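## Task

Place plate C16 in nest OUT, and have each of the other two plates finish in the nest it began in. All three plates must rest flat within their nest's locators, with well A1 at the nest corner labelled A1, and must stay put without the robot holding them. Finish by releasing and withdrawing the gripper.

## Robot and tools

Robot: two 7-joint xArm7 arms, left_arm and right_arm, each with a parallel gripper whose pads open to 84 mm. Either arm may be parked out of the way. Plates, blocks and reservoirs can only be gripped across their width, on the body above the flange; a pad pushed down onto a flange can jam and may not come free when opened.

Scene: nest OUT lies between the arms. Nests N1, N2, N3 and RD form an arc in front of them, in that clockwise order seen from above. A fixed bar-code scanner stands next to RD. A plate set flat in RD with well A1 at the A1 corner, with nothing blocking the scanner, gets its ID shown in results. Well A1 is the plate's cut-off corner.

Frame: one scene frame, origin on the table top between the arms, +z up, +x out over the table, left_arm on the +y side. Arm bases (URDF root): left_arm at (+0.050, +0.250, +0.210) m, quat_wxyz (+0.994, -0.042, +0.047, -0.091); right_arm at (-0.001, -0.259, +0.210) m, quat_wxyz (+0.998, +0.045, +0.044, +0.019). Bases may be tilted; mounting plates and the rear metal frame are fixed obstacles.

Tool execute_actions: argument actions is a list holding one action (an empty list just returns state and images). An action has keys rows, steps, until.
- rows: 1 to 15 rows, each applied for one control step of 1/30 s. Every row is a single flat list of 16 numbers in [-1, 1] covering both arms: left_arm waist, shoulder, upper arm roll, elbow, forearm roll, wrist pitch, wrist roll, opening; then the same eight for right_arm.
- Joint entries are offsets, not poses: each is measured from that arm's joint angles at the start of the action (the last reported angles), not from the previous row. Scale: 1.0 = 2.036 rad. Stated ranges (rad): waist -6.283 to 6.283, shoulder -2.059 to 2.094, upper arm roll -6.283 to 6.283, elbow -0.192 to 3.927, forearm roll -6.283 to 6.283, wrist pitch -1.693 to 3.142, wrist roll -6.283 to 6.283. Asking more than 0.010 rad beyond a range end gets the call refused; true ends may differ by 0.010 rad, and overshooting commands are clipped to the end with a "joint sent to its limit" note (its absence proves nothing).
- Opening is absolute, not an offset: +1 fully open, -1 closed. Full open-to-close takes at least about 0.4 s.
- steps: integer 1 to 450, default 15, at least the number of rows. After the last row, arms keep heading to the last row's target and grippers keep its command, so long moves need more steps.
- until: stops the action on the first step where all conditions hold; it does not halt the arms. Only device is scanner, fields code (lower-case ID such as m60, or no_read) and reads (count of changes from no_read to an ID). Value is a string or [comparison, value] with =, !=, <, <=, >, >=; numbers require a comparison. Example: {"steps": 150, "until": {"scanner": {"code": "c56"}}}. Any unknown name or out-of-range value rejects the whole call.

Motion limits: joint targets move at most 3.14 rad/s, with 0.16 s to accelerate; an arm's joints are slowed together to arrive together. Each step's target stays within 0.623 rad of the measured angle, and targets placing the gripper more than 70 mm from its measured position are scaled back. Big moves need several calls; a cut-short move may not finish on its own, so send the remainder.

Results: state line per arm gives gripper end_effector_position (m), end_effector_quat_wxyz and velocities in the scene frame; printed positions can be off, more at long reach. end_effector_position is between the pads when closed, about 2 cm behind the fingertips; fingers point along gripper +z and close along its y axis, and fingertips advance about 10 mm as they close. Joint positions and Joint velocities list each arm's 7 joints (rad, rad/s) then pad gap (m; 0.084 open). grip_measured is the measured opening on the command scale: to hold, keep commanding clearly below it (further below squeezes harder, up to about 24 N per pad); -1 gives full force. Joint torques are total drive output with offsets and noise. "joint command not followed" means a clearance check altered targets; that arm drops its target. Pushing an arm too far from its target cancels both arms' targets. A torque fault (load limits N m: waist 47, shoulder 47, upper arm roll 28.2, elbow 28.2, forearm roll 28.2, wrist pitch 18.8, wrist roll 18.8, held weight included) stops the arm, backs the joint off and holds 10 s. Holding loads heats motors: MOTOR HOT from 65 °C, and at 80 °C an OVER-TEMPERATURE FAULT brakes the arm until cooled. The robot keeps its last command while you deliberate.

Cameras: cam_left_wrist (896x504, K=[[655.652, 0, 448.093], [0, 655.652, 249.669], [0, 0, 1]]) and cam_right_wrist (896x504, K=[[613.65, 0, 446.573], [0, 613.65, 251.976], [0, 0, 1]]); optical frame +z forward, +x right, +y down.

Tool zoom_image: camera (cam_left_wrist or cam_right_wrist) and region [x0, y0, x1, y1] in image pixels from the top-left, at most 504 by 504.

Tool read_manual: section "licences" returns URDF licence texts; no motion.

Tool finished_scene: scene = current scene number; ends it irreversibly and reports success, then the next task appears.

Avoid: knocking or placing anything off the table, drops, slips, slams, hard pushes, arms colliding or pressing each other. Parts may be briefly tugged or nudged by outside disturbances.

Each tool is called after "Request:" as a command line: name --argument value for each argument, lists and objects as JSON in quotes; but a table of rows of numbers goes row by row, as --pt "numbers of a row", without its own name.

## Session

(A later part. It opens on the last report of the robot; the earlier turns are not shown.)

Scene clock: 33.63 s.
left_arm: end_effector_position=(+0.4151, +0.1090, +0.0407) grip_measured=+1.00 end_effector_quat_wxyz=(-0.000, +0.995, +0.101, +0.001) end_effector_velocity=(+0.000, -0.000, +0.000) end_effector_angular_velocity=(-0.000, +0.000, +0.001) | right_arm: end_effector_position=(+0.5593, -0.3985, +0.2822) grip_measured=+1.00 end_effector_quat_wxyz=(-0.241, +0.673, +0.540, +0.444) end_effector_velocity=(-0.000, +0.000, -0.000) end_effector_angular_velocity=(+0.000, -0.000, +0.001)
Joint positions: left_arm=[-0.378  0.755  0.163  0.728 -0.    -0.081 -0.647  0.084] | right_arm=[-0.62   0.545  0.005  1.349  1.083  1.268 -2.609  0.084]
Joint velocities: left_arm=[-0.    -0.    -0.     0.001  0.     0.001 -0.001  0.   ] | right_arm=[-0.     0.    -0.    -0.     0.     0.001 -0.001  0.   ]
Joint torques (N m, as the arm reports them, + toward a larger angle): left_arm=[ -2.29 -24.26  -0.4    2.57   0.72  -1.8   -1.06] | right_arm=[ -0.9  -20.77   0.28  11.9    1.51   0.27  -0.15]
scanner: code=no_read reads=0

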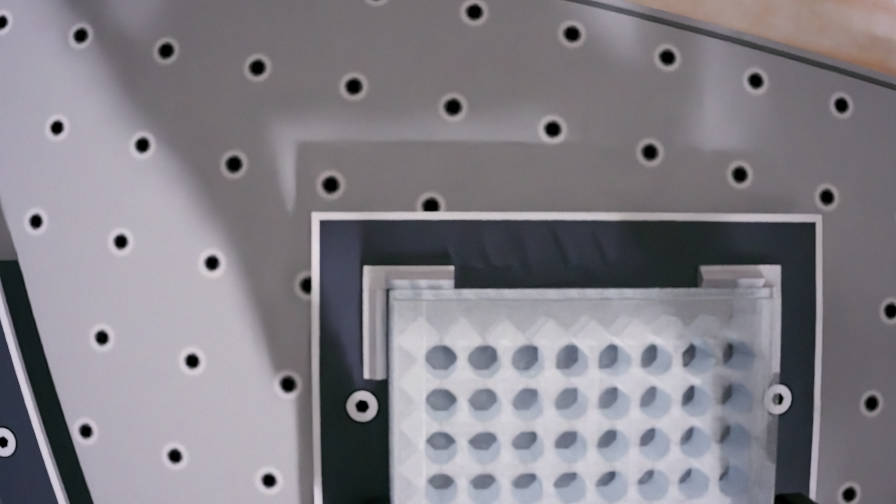

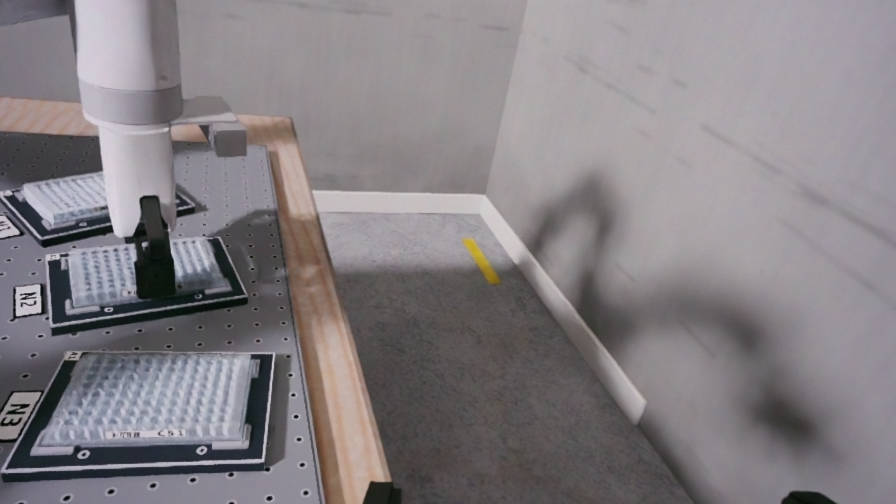

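Request:
execute_actions --actions '[{"rows": [[0,0,0,0,0,0,0,0.9,0,0,0,0,0,0,0,1],[0,0,0,0,0,0,0,0.7,0,0,0,0,0,0,0,1],[0,0,0,0,0,0,0,0.4,0,0,0,0,0,0,0,1],[0,0,0,0,0,0,0,0.05,0,0,0,0,0,0,0,1],[0,0,0,0,0,0,0,-0.3,0,0,0,0,0,0,0,1]], "steps": 5}]'

Scene clock: 34.70 s.
left_arm: end_effector_position=(+0.4151, +0.1097, +0.0408) grip_measured=+0.93 end_effector_quat_wxyz=(-0.000, +0.995, +0.101, +0.000) end_effector_velocity=(+0.001, -0.001, -0.000) end_effector_angular_velocity=(-0.001, -0.002, -0.000) | right_arm: end_effector_position=(+0.5593, -0.3985, +0.2822) grip_measured=+1.00 end_effector_quat_wxyz=(-0.241, +0.673, +0.540, +0.444) end_effector_velocity=(-0.001, +0.001, +0.000) end_effector_angular_velocity=(+0.004, +0.001, +0.002)
Joint positions: left_arm=[-0.378  0.754  0.164  0.727 -0.001 -0.08  -0.647  0.082] | right_arm=[-0.62   0.545  0.005  1.349  1.083  1.268 -2.609  0.084]
Joint velocities: left_arm=[-0.     0.001 -0.001  0.002  0.    -0.001 -0.    -0.   ] | right_arm=[ 0.001 -0.    -0.001 -0.001  0.     0.004  0.001 -0.   ]
Joint torques (N m, as the arm reports them, + toward a larger angle): left_arm=[ -1.87 -22.56  -1.3    2.69   1.2   -2.46  -0.67] | right_arm=[ -0.88 -20.85   0.4   11.8    1.32   0.32  -0.16]
scanner: code=no_read reads=0

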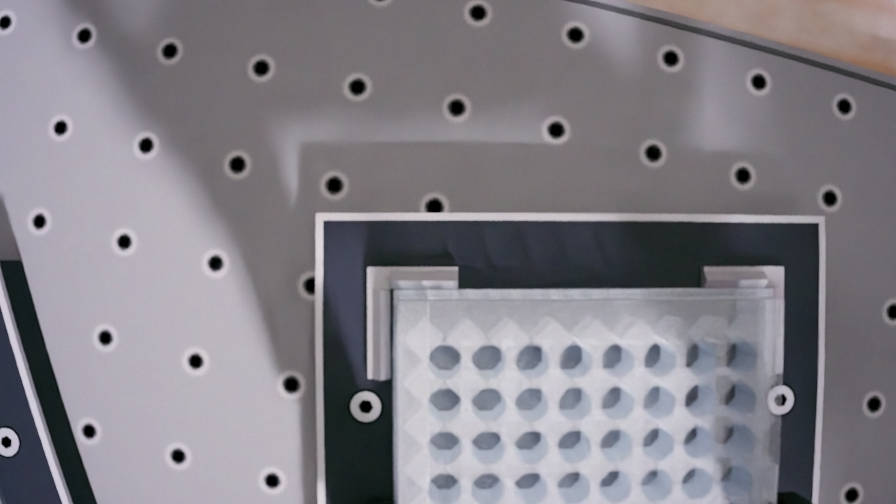

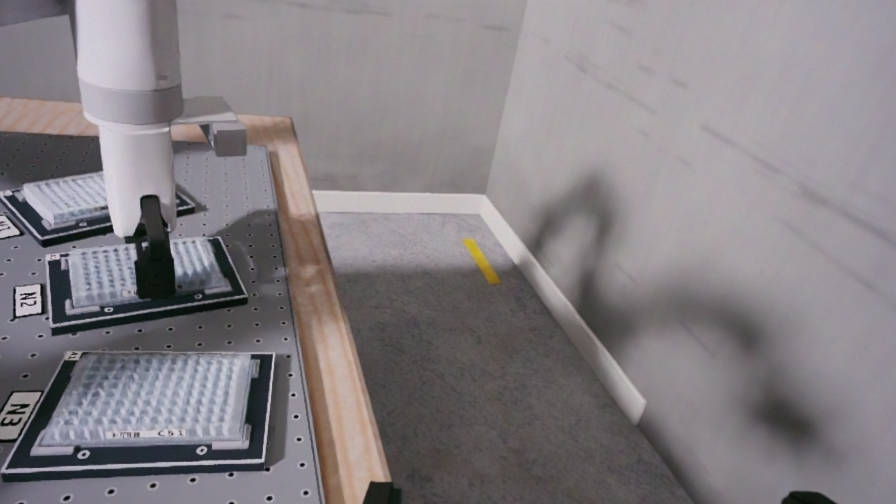

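Request:
execute_actions --actions '[]'

Request:
zoom_image --camera "cam_left_wrist" --region '[300, 200, 480, 400]'

Request:
zoom_image --camera "cam_left_wrist" --region '[670, 200, 850, 400]'

Scene clock: 35.37 s.
left_arm: end_effector_position=(+0.4151, +0.1094, +0.0408) grip_measured=+0.94 end_effector_quat_wxyz=(-0.000, +0.995, +0.101, +0.001) end_effector_velocity=(-0.000, -0.000, -0.000) end_effector_angular_velocity=(-0.000, +0.000, +0.002) | right_arm: end_effector_position=(+0.5593, -0.3985, +0.2822) grip_measured=+1.00 end_effector_quat_wxyz=(-0.241, +0.673, +0.540, +0.444) end_effector_velocity=(-0.000, +0.000, -0.000) end_effector_angular_velocity=(+0.001, +0.002, +0.000)
Joint positions: left_arm=[-0.378  0.754  0.163  0.728 -0.    -0.08  -0.647  0.082] | right_arm=[-0.62   0.545  0.005  1.349  1.083  1.268 -2.609  0.084]
Joint velocities: left_arm=[-0.     0.001 -0.     0.     0.    -0.    -0.003  0.   ] | right_arm=[ 0.001 -0.    -0.001 -0.001 -0.     0.001  0.002  0.   ]
Joint torques (N m, as the arm reports them, + toward a larger angle): left_arm=[ -2.64 -20.96  -3.21   3.92   1.32  -2.83  -0.74] | right_arm=[ -0.65 -20.95   0.38  11.76   1.39   0.29  -0.16]
scanner: code=no_read reads=0

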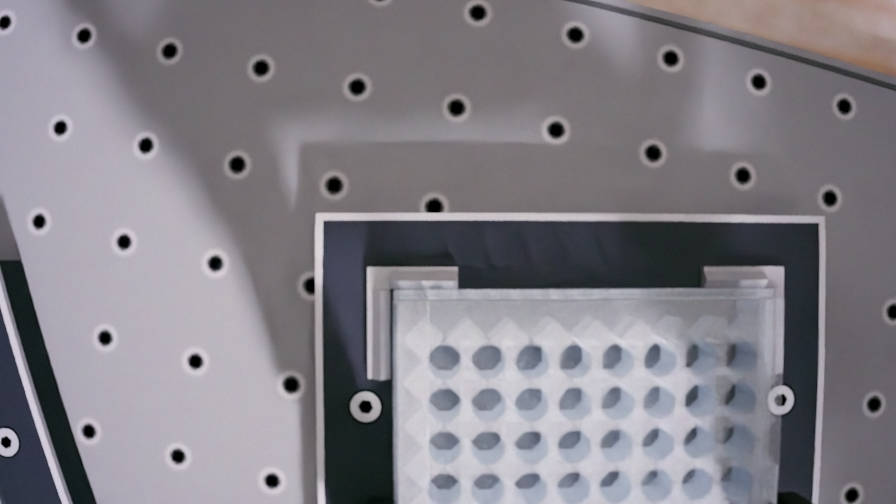

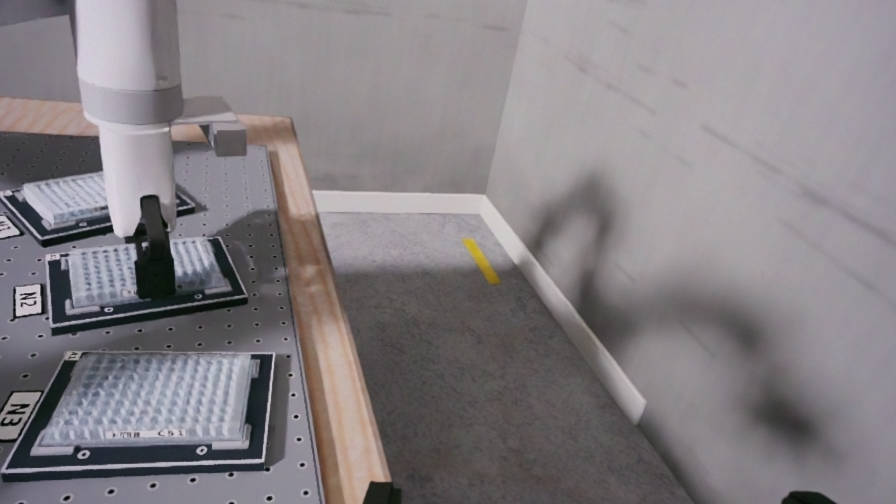

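Region (300, 200, 480, 400) of cam_left_wrist's 896x504 image, scaled by 2.520, with more detail than that image has; it fills the left 454 columns of this view, and the rest is white.

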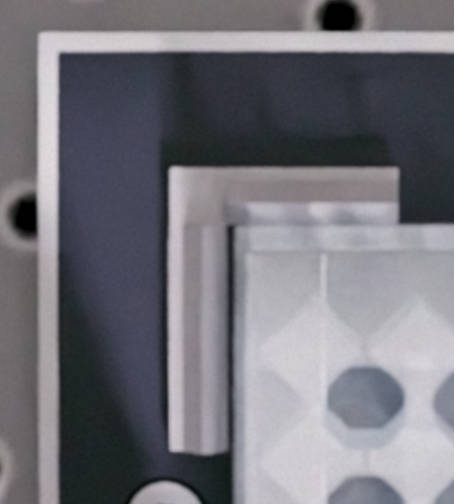

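Region (670, 200, 850, 400) of cam_left_wrist's 896x504 image, scaled by 2.520, with more detail than that image has; it fills the left 454 columns of this view, and the rest is white.

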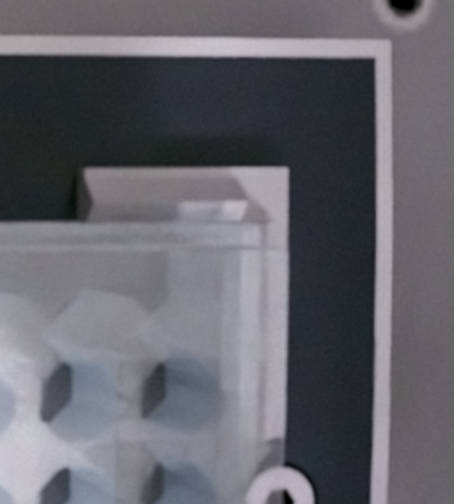

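Request:
execute_actions --actions '[{"rows": [[-0.0002,-0.0018,0.0003,-0.0009,0,0.0009,0.0002,-0.3,0,0,0,0,0,0,0,1],[-0.0009,-0.0054,0.0009,-0.0028,0,0.0026,0.0004,-0.3,0,0,0,0,0,0,0,1],[-0.0021,-0.0108,0.0019,-0.0057,0,0.0052,0.0006,-0.3,0,0,0,0,0,0,0,1],[-0.0038,-0.0179,0.0032,-0.0094,0,0.0088,0.0007,-0.3,0,0,0,0,0,0,0,1],[-0.0062,-0.027,0.0051,-0.0139,0,0.0136,0.0007,-0.3,0,0,0,0,0,0,0,1],[-0.0093,-0.038,0.0076,-0.0191,0,0.0197,0.0007,-0.3,0,0,0,0,0,0,0,1],[-0.013,-0.051,0.0106,-0.0248,0,0.0272,0.0007,-0.3,0,0,0,0,0,0,0,1],[-0.0170,-0.0638,0.0138,-0.0303,0,0.0349,0.0007,-0.3,0,0,0,0,0,0,0,1]], "steps": 8}]'

Scene clock: 40.23 s.
left_arm: end_effector_position=(+0.4146, +0.1065, +0.0518) grip_measured=+0.93 end_effector_quat_wxyz=(+0.001, +0.995, +0.098, +0.000) end_effector_velocity=(+0.007, -0.017, +0.131) end_effector_angular_velocity=(-0.019, -0.017, -0.029) | right_arm: end_effector_position=(+0.5593, -0.3985, +0.2822) grip_measured=+1.00 end_effector_quat_wxyz=(-0.241, +0.673, +0.540, +0.444) end_effector_velocity=(-0.000, +0.001, +0.000) end_effector_angular_velocity=(+0.003, +0.000, +0.001)
Joint positions: left_arm=[-0.389  0.715  0.166  0.709  0.    -0.06  -0.646  0.082] | right_arm=[-0.62   0.545  0.005  1.349  1.083  1.268 -2.609  0.084]
Joint velocities: left_arm=[-0.131 -0.466  0.077 -0.212  0.003  0.237  0.005 -0.   ] | right_arm=[-0.001  0.     0.001 -0.     0.     0.002  0.    -0.   ]
Joint torques (N m, as the arm reports them, + toward a larger angle): left_arm=[ -1.95 -27.63   1.37   2.26   0.56  -2.    -0.89] | right_arm=[ -0.78 -20.57   0.38  11.72   1.38   0.33  -0.11]
scanner: code=no_read reads=0

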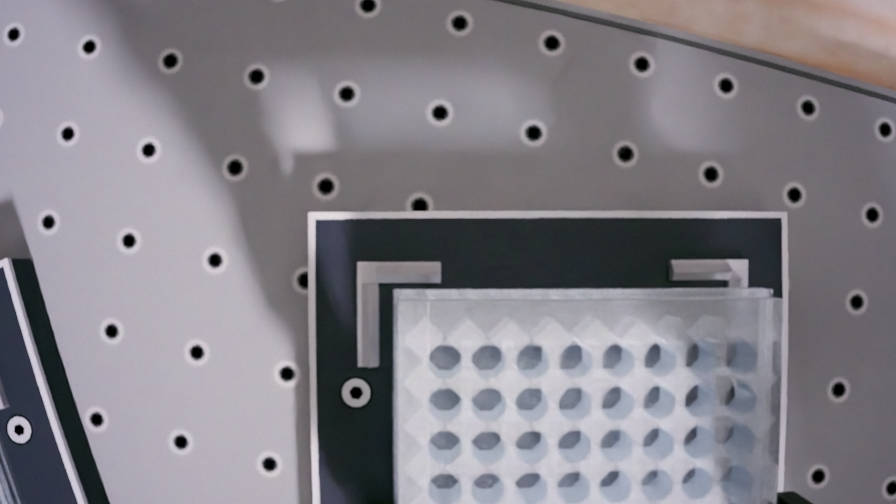

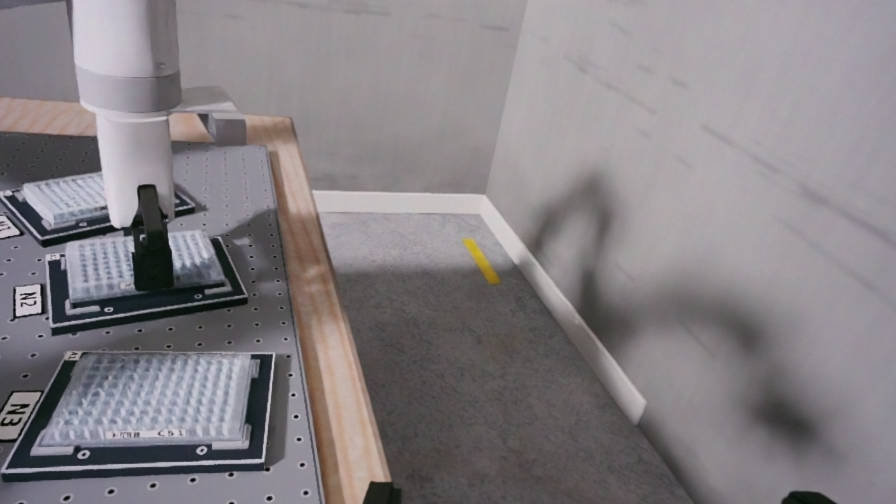

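Request:
execute_actions --actions '[{"rows": [[-0.4582,-0.0922,0.0343,-0.2063,0,-0.0594,-0.3345,-0.3,0,0,0,0,0,0,0,1]], "steps": 19}]'

Scene clock: 41.63 s.
left_arm: end_effector_position=(+0.2411, +0.0170, +0.0977) grip_measured=+0.93 end_effector_quat_wxyz=(-0.000, +0.998, +0.062, -0.005) end_effector_velocity=(-0.341, -0.089, +0.046) end_effector_angular_velocity=(-0.003, -0.023, -0.350) | right_arm: end_effector_position=(+0.5593, -0.3985, +0.2822) grip_measured=+1.00 end_effector_quat_wxyz=(-0.241, +0.673, +0.540, +0.444) end_effector_velocity=(+0.001, +0.000, +0.001) end_effector_angular_velocity=(-0.000, -0.003, +0.002)
Joint positions: left_arm=[-0.992  0.558  0.222  0.407  0.    -0.127 -1.11   0.082] | right_arm=[-0.62   0.545  0.005  1.349  1.083  1.268 -2.609  0.084]
Joint velocities: left_arm=[-1.185 -0.109  0.05  -0.423  0.001 -0.191 -0.772 -0.   ] | right_arm=[-0.     0.     0.002  0.002 -0.     0.001 -0.001 -0.   ]
Joint torques (N m, as the arm reports them, + toward a larger angle): left_arm=[ -1.48 -19.16   0.73   1.27   0.31  -2.21  -1.09] | right_arm=[ -0.68 -20.79   0.36  11.78   1.33   0.3   -0.13]
scanner: code=no_read reads=0

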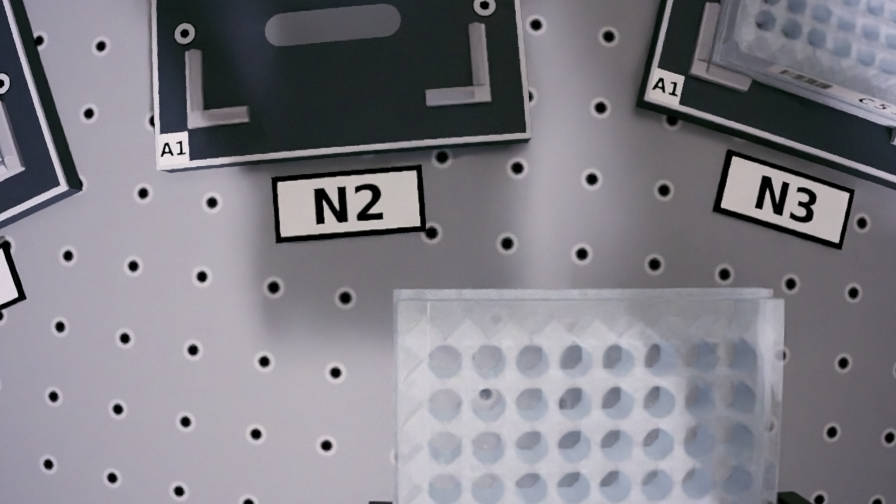

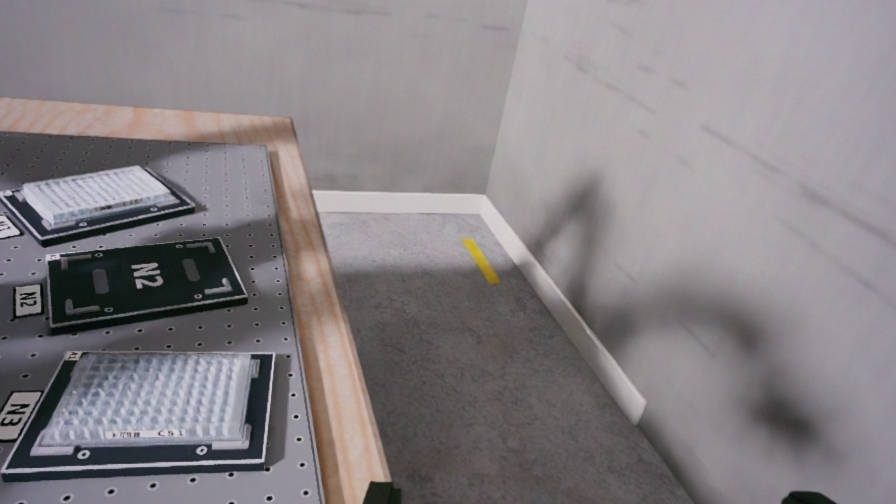

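Request:
execute_actions --actions '[{"rows": [[-0.4441,0.0396,-0.0582,-0.0194,0,-0.0155,-0.4333,-0.3,0,0,0,0,0,0,0,1]], "steps": 15}]'

Scene clock: 42.80 s.
left_arm: end_effector_position=(+0.0415, -0.0178, +0.1036) grip_measured=+0.93 end_effector_quat_wxyz=(+0.002, +1.000, +0.008, -0.004) end_effector_velocity=(-0.350, +0.033, -0.008) end_effector_angular_velocity=(+0.008, -0.014, -0.072) | right_arm: end_effector_position=(+0.5593, -0.3985, +0.2822) grip_measured=+1.00 end_effector_quat_wxyz=(-0.241, +0.673, +0.540, +0.444) end_effector_velocity=(+0.000, -0.000, -0.000) end_effector_angular_velocity=(-0.001, -0.000, -0.001)
Joint positions: left_arm=[-1.629  0.602  0.15   0.356  0.    -0.159 -1.7    0.082] | right_arm=[-0.62   0.545  0.005  1.349  1.083  1.268 -2.609  0.084]
Joint velocities: left_arm=[-1.07   0.146 -0.187  0.046 -0.001  0.002 -1.163  0.   ] | right_arm=[-0.     0.    -0.     0.     0.    -0.001  0.    -0.   ]
Joint torques (N m, as the arm reports them, + toward a larger angle): left_arm=[ -0.73 -18.17   0.29   0.17   0.46  -1.92  -0.69] | right_arm=[ -0.76 -20.58   0.42  11.83   1.24   0.29  -0.1 ]
scanner: code=no_read reads=0

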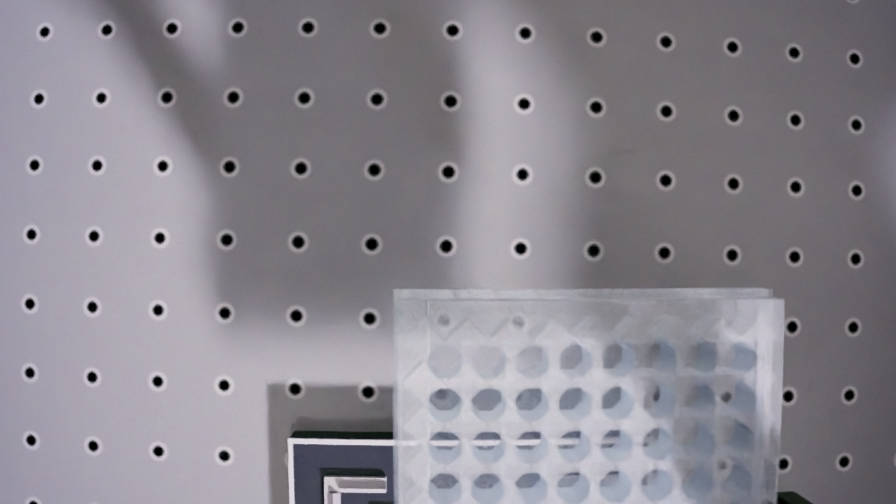

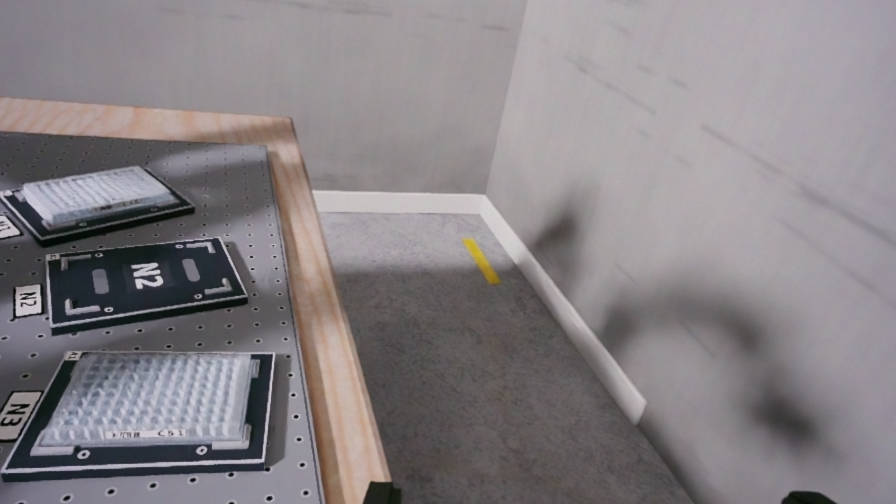

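Request:
execute_actions --actions '[]'

Scene clock: 43.27 s.
left_arm: end_effector_position=(-0.0136, -0.0062, +0.1016) grip_measured=+0.93 end_effector_quat_wxyz=(+0.001, +1.000, +0.003, -0.002) end_effector_velocity=(-0.006, +0.001, +0.000) end_effector_angular_velocity=(-0.001, +0.003, -0.009) | right_arm: end_effector_position=(+0.5593, -0.3985, +0.2822) grip_measured=+1.00 end_effector_quat_wxyz=(-0.241, +0.673, +0.540, +0.444) end_effector_velocity=(-0.001, +0.000, -0.001) end_effector_angular_velocity=(+0.000, +0.002, -0.000)
Joint positions: left_arm=[-1.803  0.626  0.12   0.364  0.    -0.159 -1.892  0.082] | right_arm=[-0.62   0.545  0.005  1.349  1.083  1.268 -2.609  0.084]
Joint velocities: left_arm=[-0.012  0.001 -0.007  0.002  0.001  0.    -0.011  0.   ] | right_arm=[-0.    -0.     0.    -0.002 -0.    -0.001  0.     0.   ]
Joint torques (N m, as the arm reports them, + toward a larger angle): left_arm=[ -0.06 -19.    -0.24   1.1    0.55  -2.03  -0.86] | right_arm=[ -0.88 -20.99   0.54  11.6    1.28   0.19  -0.11]
scanner: code=no_read reads=0

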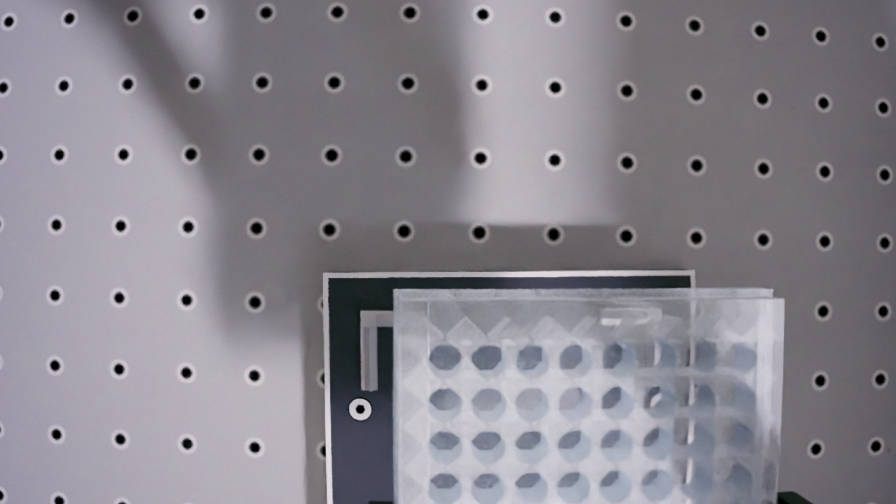

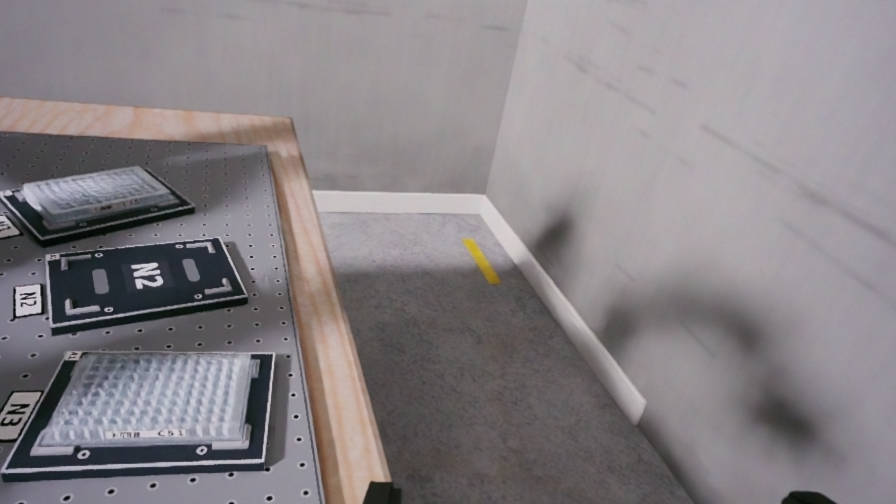

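Request:
execute_actions --actions '[]'

Request:
zoom_image --camera "cam_left_wrist" --region '[300, 250, 420, 330]'

Request:
zoom_image --camera "cam_left_wrist" --region '[620, 250, 740, 330]'

Scene clock: 43.87 s.
left_arm: end_effector_position=(-0.0147, -0.0060, +0.1017) grip_measured=+0.93 end_effector_quat_wxyz=(+0.001, +1.000, +0.002, -0.002) end_effector_velocity=(+0.000, +0.001, -0.000) end_effector_angular_velocity=(+0.001, -0.000, +0.000) | right_arm: end_effector_position=(+0.5593, -0.3985, +0.2822) grip_measured=+1.00 end_effector_quat_wxyz=(-0.241, +0.673, +0.540, +0.444) end_effector_velocity=(+0.000, +0.001, +0.000) end_effector_angular_velocity=(+0.002, -0.000, +0.001)
Joint positions: left_arm=[-1.805  0.626  0.119  0.364  0.    -0.159 -1.893  0.082] | right_arm=[-0.62   0.545  0.005  1.349  1.083  1.268 -2.609  0.084]
Joint velocities: left_arm=[-0.     0.    -0.    -0.001 -0.    -0.    -0.001 -0.   ] | right_arm=[-0.    -0.     0.001 -0.     0.     0.001  0.     0.   ]
Joint torques (N m, as the arm reports them, + toward a larger angle): left_arm=[ -0.37 -18.36  -0.59   1.22   0.43  -1.96  -0.68] | right_arm=[ -0.95 -20.95   0.44  11.7    1.31   0.26  -0.11]
scanner: code=no_read reads=0

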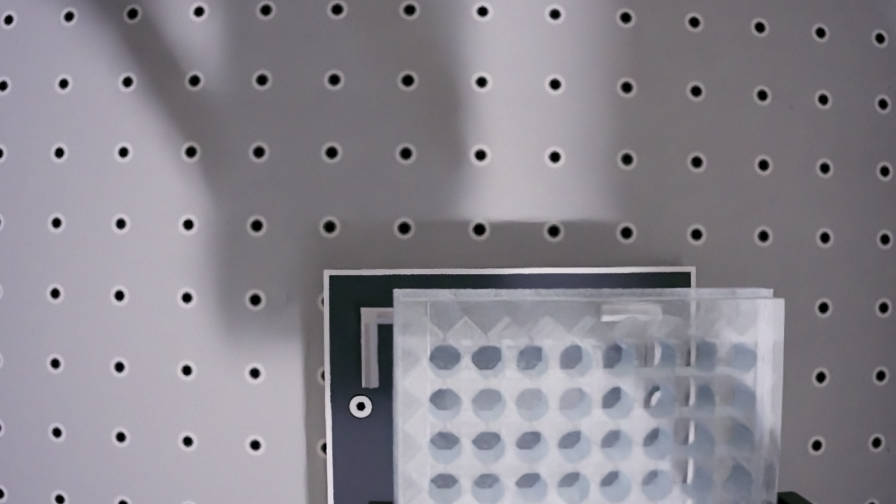

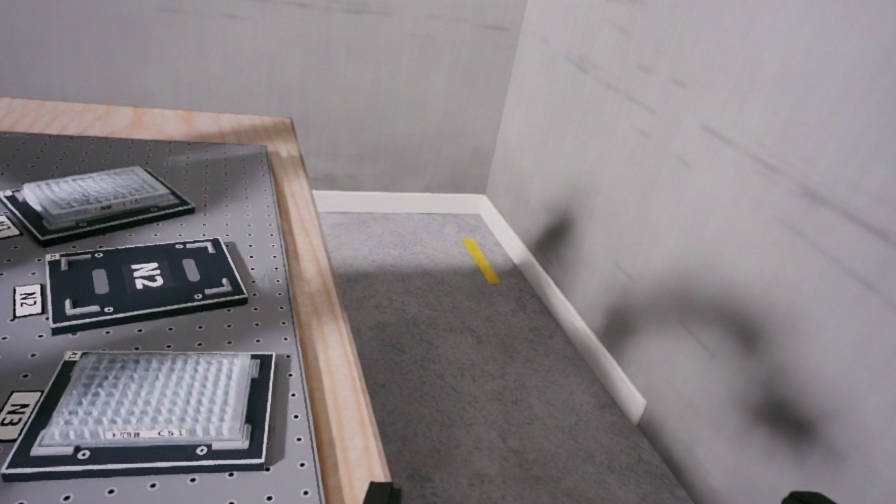

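Region (300, 250, 420, 330) of cam_left_wrist's 896x504 image, scaled by 4.200, with more detail than that image has.

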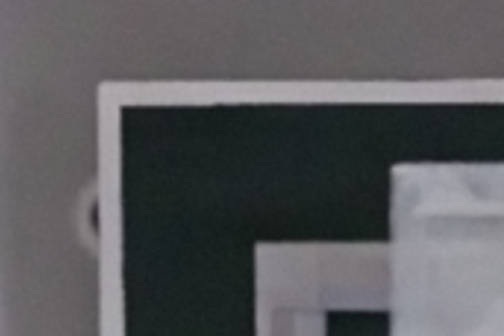

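Region (620, 250, 740, 330) of cam_left_wrist's 896x504 image, scaled by 4.200, with more detail than that image has.

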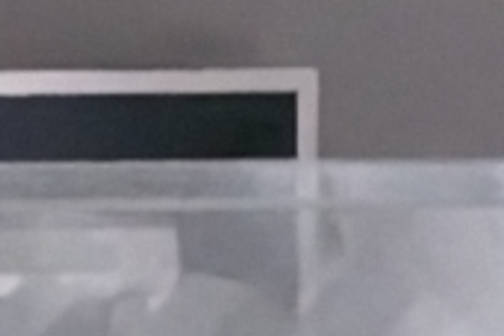

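Request:
execute_actions --actions '[{"rows": [[-0.0021,0.0252,-0.0034,0.0091,0,-0.0154,-0.0078,-0.3,0,0,0,0,0,0,0,1],[-0.0042,0.0505,-0.0068,0.0181,0,-0.0309,-0.0156,-0.3,0,0,0,0,0,0,0,1],[-0.0063,0.0757,-0.0103,0.0272,0,-0.0463,-0.0235,-0.3,0,0,0,0,0,0,0,1],[-0.0084,0.1009,-0.0137,0.0363,0,-0.0617,-0.0313,-0.3,0,0,0,0,0,0,0,1]], "steps": 4}]'

Scene clock: 47.00 s.
left_arm: end_effector_position=(-0.0167, -0.0069, +0.0958) grip_measured=+0.93 end_effector_quat_wxyz=(+0.003, +1.000, +0.004, -0.002) end_effector_velocity=(-0.042, +0.005, -0.138) end_effector_angular_velocity=(-0.020, -0.018, +0.039) | right_arm: end_effector_position=(+0.5593, -0.3985, +0.2822) grip_measured=+1.00 end_effector_quat_wxyz=(-0.241, +0.673, +0.540, +0.444) end_effector_velocity=(+0.000, +0.001, +0.001) end_effector_angular_velocity=(+0.001, -0.000, +0.000)
Joint positions: left_arm=[-1.807  0.656  0.115  0.376  0.    -0.18  -1.903  0.082] | right_arm=[-0.62   0.545  0.005  1.349  1.083  1.268 -2.609  0.084]
Joint velocities: left_arm=[-0.056  0.677 -0.091  0.261 -0.001 -0.422 -0.212 -0.   ] | right_arm=[-0.    -0.     0.001  0.     0.     0.001  0.001 -0.   ]
Joint torques (N m, as the arm reports them, + toward a larger angle): left_arm=[ -1.91 -11.01  -1.21   0.95   0.99  -1.36  -0.65] | right_arm=[ -0.9  -20.78   0.22  11.81   1.42   0.27  -0.2 ]
scanner: code=no_read reads=0

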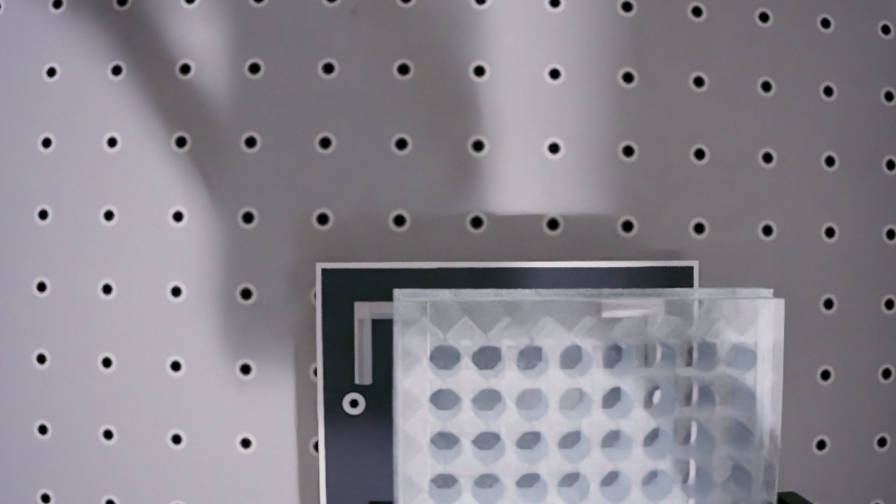

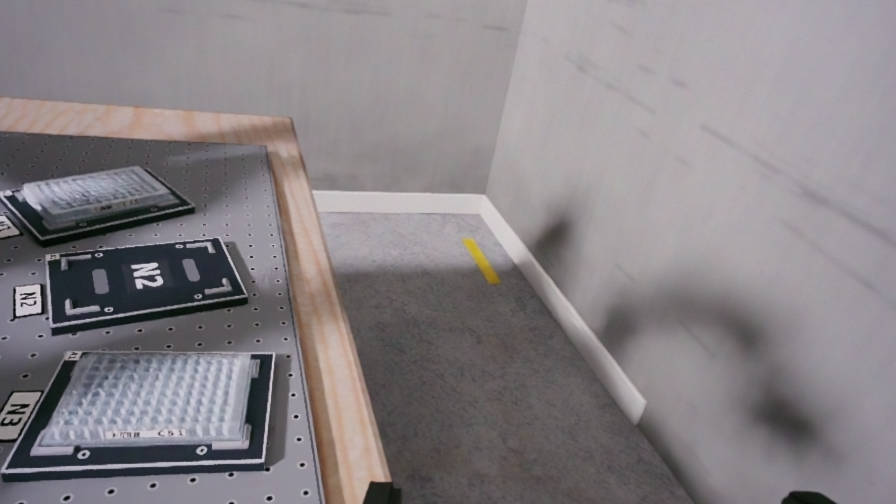

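Request:
execute_actions --actions '[]'

Request:
zoom_image --camera "cam_left_wrist" --region '[300, 200, 420, 300]'

Request:
zoom_image --camera "cam_left_wrist" --region '[700, 200, 820, 300]'

Scene clock: 48.43 s.
left_arm: end_effector_position=(-0.0264, +0.0026, +0.0581) grip_measured=+0.93 end_effector_quat_wxyz=(-0.000, +1.000, +0.008, +0.000) end_effector_velocity=(+0.000, +0.001, -0.000) end_effector_angular_velocity=(+0.001, -0.000, -0.001) | right_arm: end_effector_position=(+0.5593, -0.3985, +0.2822) grip_measured=+1.00 end_effector_quat_wxyz=(-0.241, +0.673, +0.540, +0.444) end_effector_velocity=(+0.001, -0.001, +0.001) end_effector_angular_velocity=(-0.003, -0.003, -0.001)
Joint positions: left_arm=[-1.822  0.831  0.091  0.438  0.    -0.285 -1.957  0.082] | right_arm=[-0.62   0.545  0.005  1.349  1.083  1.268 -2.609  0.084]
Joint velocities: left_arm=[ 0.     0.    -0.    -0.001 -0.    -0.     0.001 -0.   ] | right_arm=[ 0.     0.    -0.001  0.004 -0.    -0.    -0.    -0.   ]
Joint torques (N m, as the arm reports them, + toward a larger angle): left_arm=[ -1.06 -20.94  -0.34  -0.39   0.52  -2.07  -0.94] | right_arm=[ -0.72 -20.89   0.43  11.85   1.21   0.23  -0.11]
scanner: code=no_read reads=0

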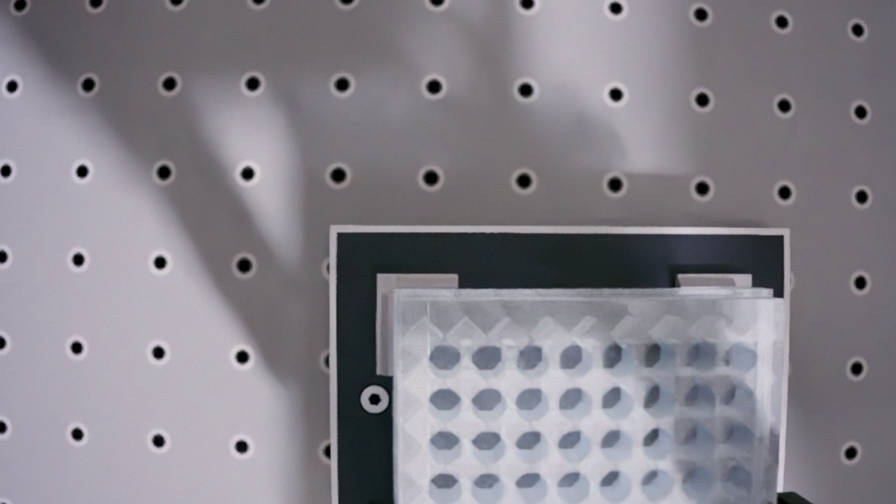

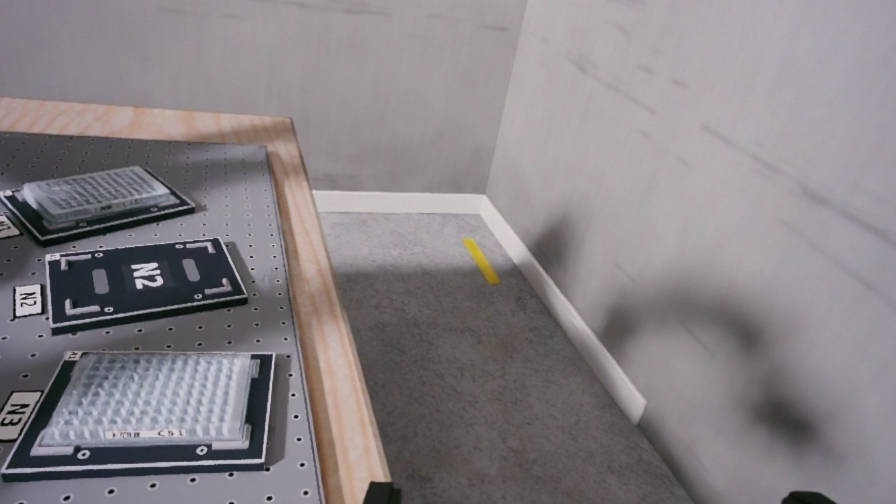

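Region (300, 200, 420, 300) of cam_left_wrist's 896x504 image, scaled by 4.200, with more detail than that image has.

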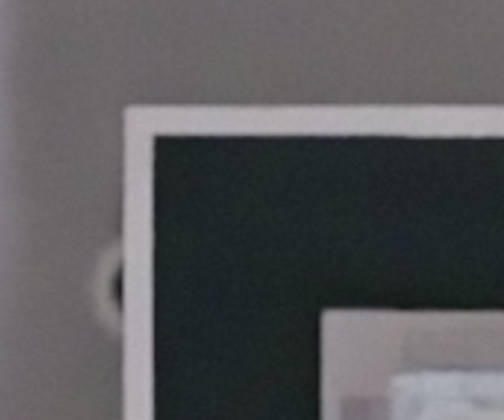

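Region (700, 200, 820, 300) of cam_left_wrist's 896x504 image, scaled by 4.200, with more detail than that image has.

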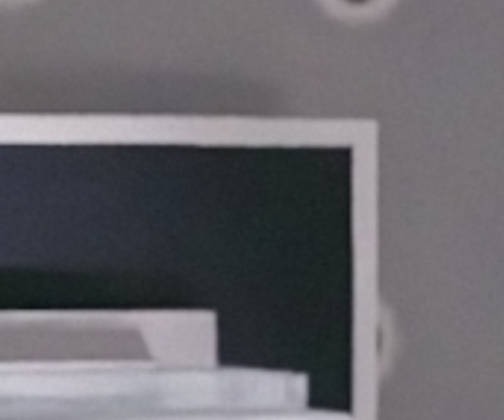

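Request:
execute_actions --actions '[{"rows": [[-0.0002,0.0068,-0.0007,0.0036,0,-0.0031,-0.0008,-0.3,0,0,0,0,0,0,0,1],[-0.0004,0.0136,-0.0014,0.0073,0,-0.0063,-0.0016,-0.3,0,0,0,0,0,0,0,1],[-0.0006,0.0204,-0.0021,0.0109,0,-0.0094,-0.0024,-0.3,0,0,0,0,0,0,0,1]], "steps": 3}]'

Scene clock: 50.77 s.
left_arm: end_effector_position=(-0.0267, +0.0023, +0.0571) grip_measured=+0.93 end_effector_quat_wxyz=(-0.000, +1.000, +0.008, -0.000) end_effector_velocity=(-0.009, -0.006, -0.031) end_effector_angular_velocity=(-0.013, +0.004, -0.003) | right_arm: end_effector_position=(+0.5593, -0.3985, +0.2822) grip_measured=+1.00 end_effector_quat_wxyz=(-0.241, +0.673, +0.540, +0.444) end_effector_velocity=(+0.001, -0.001, +0.001) end_effector_angular_velocity=(-0.001, -0.001, -0.000)
Joint positions: left_arm=[-1.822  0.836  0.091  0.44   0.    -0.287 -1.957  0.082] | right_arm=[-0.62   0.545  0.005  1.349  1.083  1.268 -2.609  0.084]
Joint velocities: left_arm=[-0.004  0.146 -0.014  0.085 -0.001 -0.074 -0.02  -0.   ] | right_arm=[-0.     0.    -0.     0.002 -0.     0.001  0.    -0.   ]
Joint torques (N m, as the arm reports them, + toward a larger angle): left_arm=[ -0.69 -16.94  -0.59   0.1    0.31  -1.82  -1.01] | right_arm=[ -0.75 -20.89   0.44  11.84   1.16   0.34  -0.14]
scanner: code=no_read reads=0

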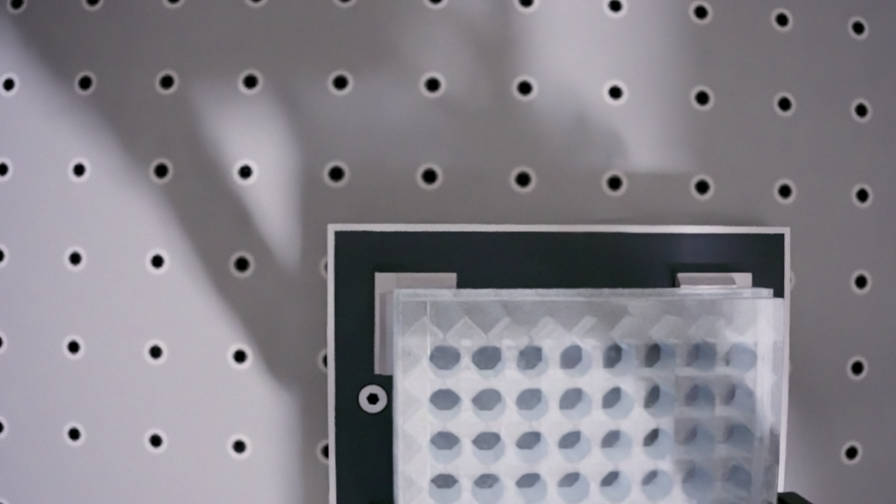

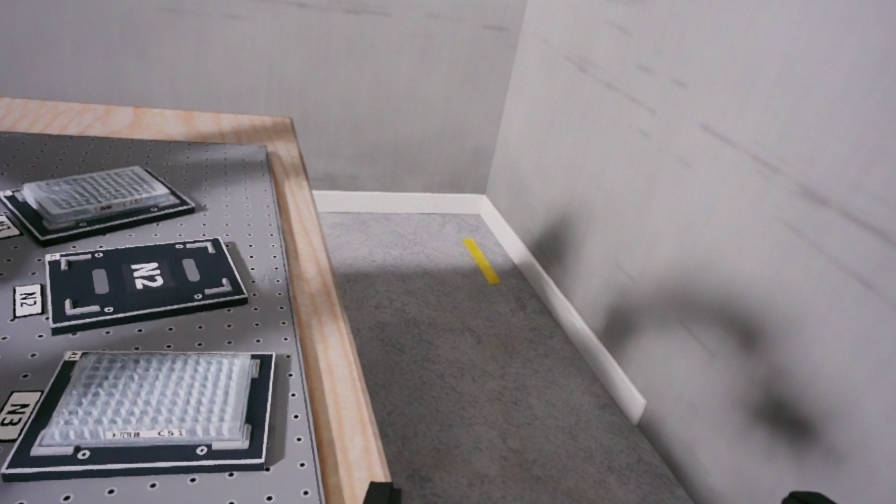

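Request:
execute_actions --actions '[]'

Request:
zoom_image --camera "cam_left_wrist" --region '[300, 200, 420, 300]'

Request:
zoom_image --camera "cam_left_wrist" --region '[720, 200, 840, 300]'

Scene clock: 51.57 s.
left_arm: end_effector_position=(-0.0285, +0.0026, +0.0488) grip_measured=+0.93 end_effector_quat_wxyz=(-0.000, +1.000, +0.007, -0.000) end_effector_velocity=(-0.000, -0.001, +0.000) end_effector_angular_velocity=(-0.002, +0.001, +0.001) | right_arm: end_effector_position=(+0.5593, -0.3985, +0.2822) grip_measured=+1.00 end_effector_quat_wxyz=(-0.241, +0.673, +0.540, +0.444) end_effector_velocity=(-0.000, -0.000, +0.000) end_effector_angular_velocity=(-0.000, -0.000, -0.000)
Joint positions: left_arm=[-1.823  0.873  0.087  0.46   0.    -0.304 -1.961  0.082] | right_arm=[-0.62   0.545  0.005  1.349  1.083  1.268 -2.609  0.084]
Joint velocities: left_arm=[-0.     0.    -0.     0.    -0.    -0.002 -0.001  0.   ] | right_arm=[ 0.    -0.    -0.001  0.    -0.     0.001 -0.    -0.   ]
Joint torques (N m, as the arm reports them, + toward a larger angle): left_arm=[ -0.68 -20.79   0.01  -1.06   0.65  -1.89  -0.8 ] | right_arm=[ -0.88 -20.8    0.43  11.73   1.36   0.38  -0.2 ]
scanner: code=no_read reads=0

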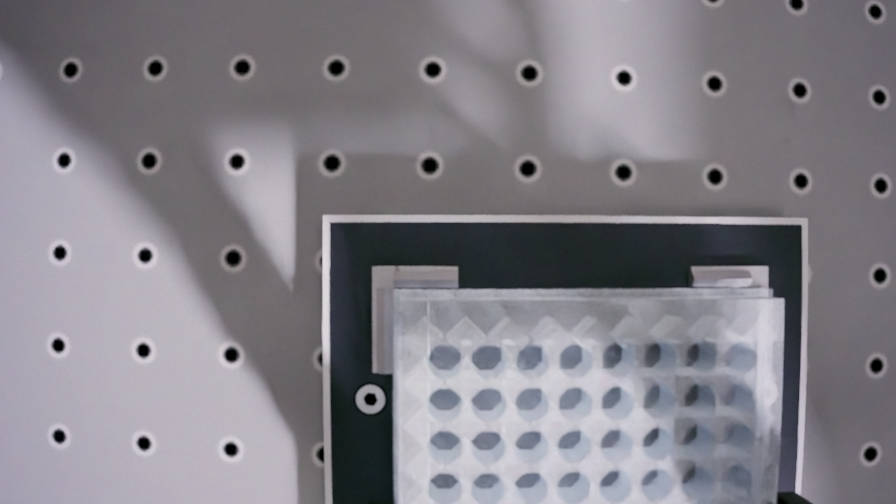

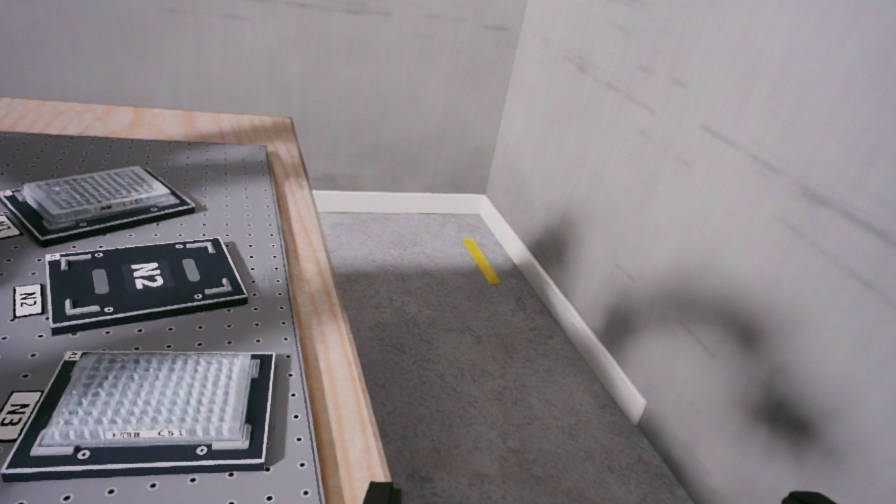

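Region (300, 200, 420, 300) of cam_left_wrist's 896x504 image, scaled by 4.200, with more detail than that image has.

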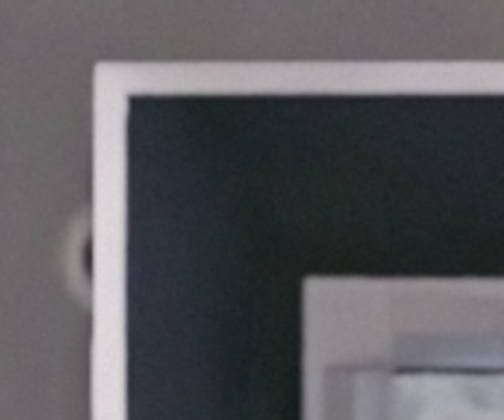

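Region (720, 200, 840, 300) of cam_left_wrist's 896x504 image, scaled by 4.200, with more detail than that image has.

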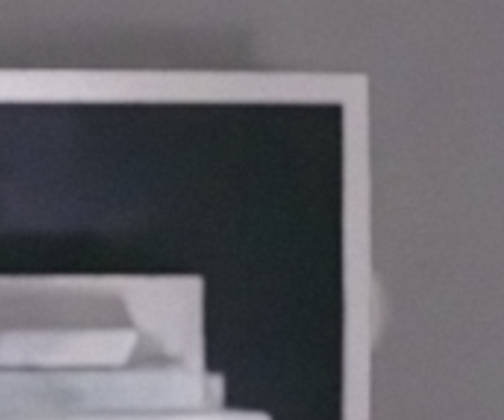

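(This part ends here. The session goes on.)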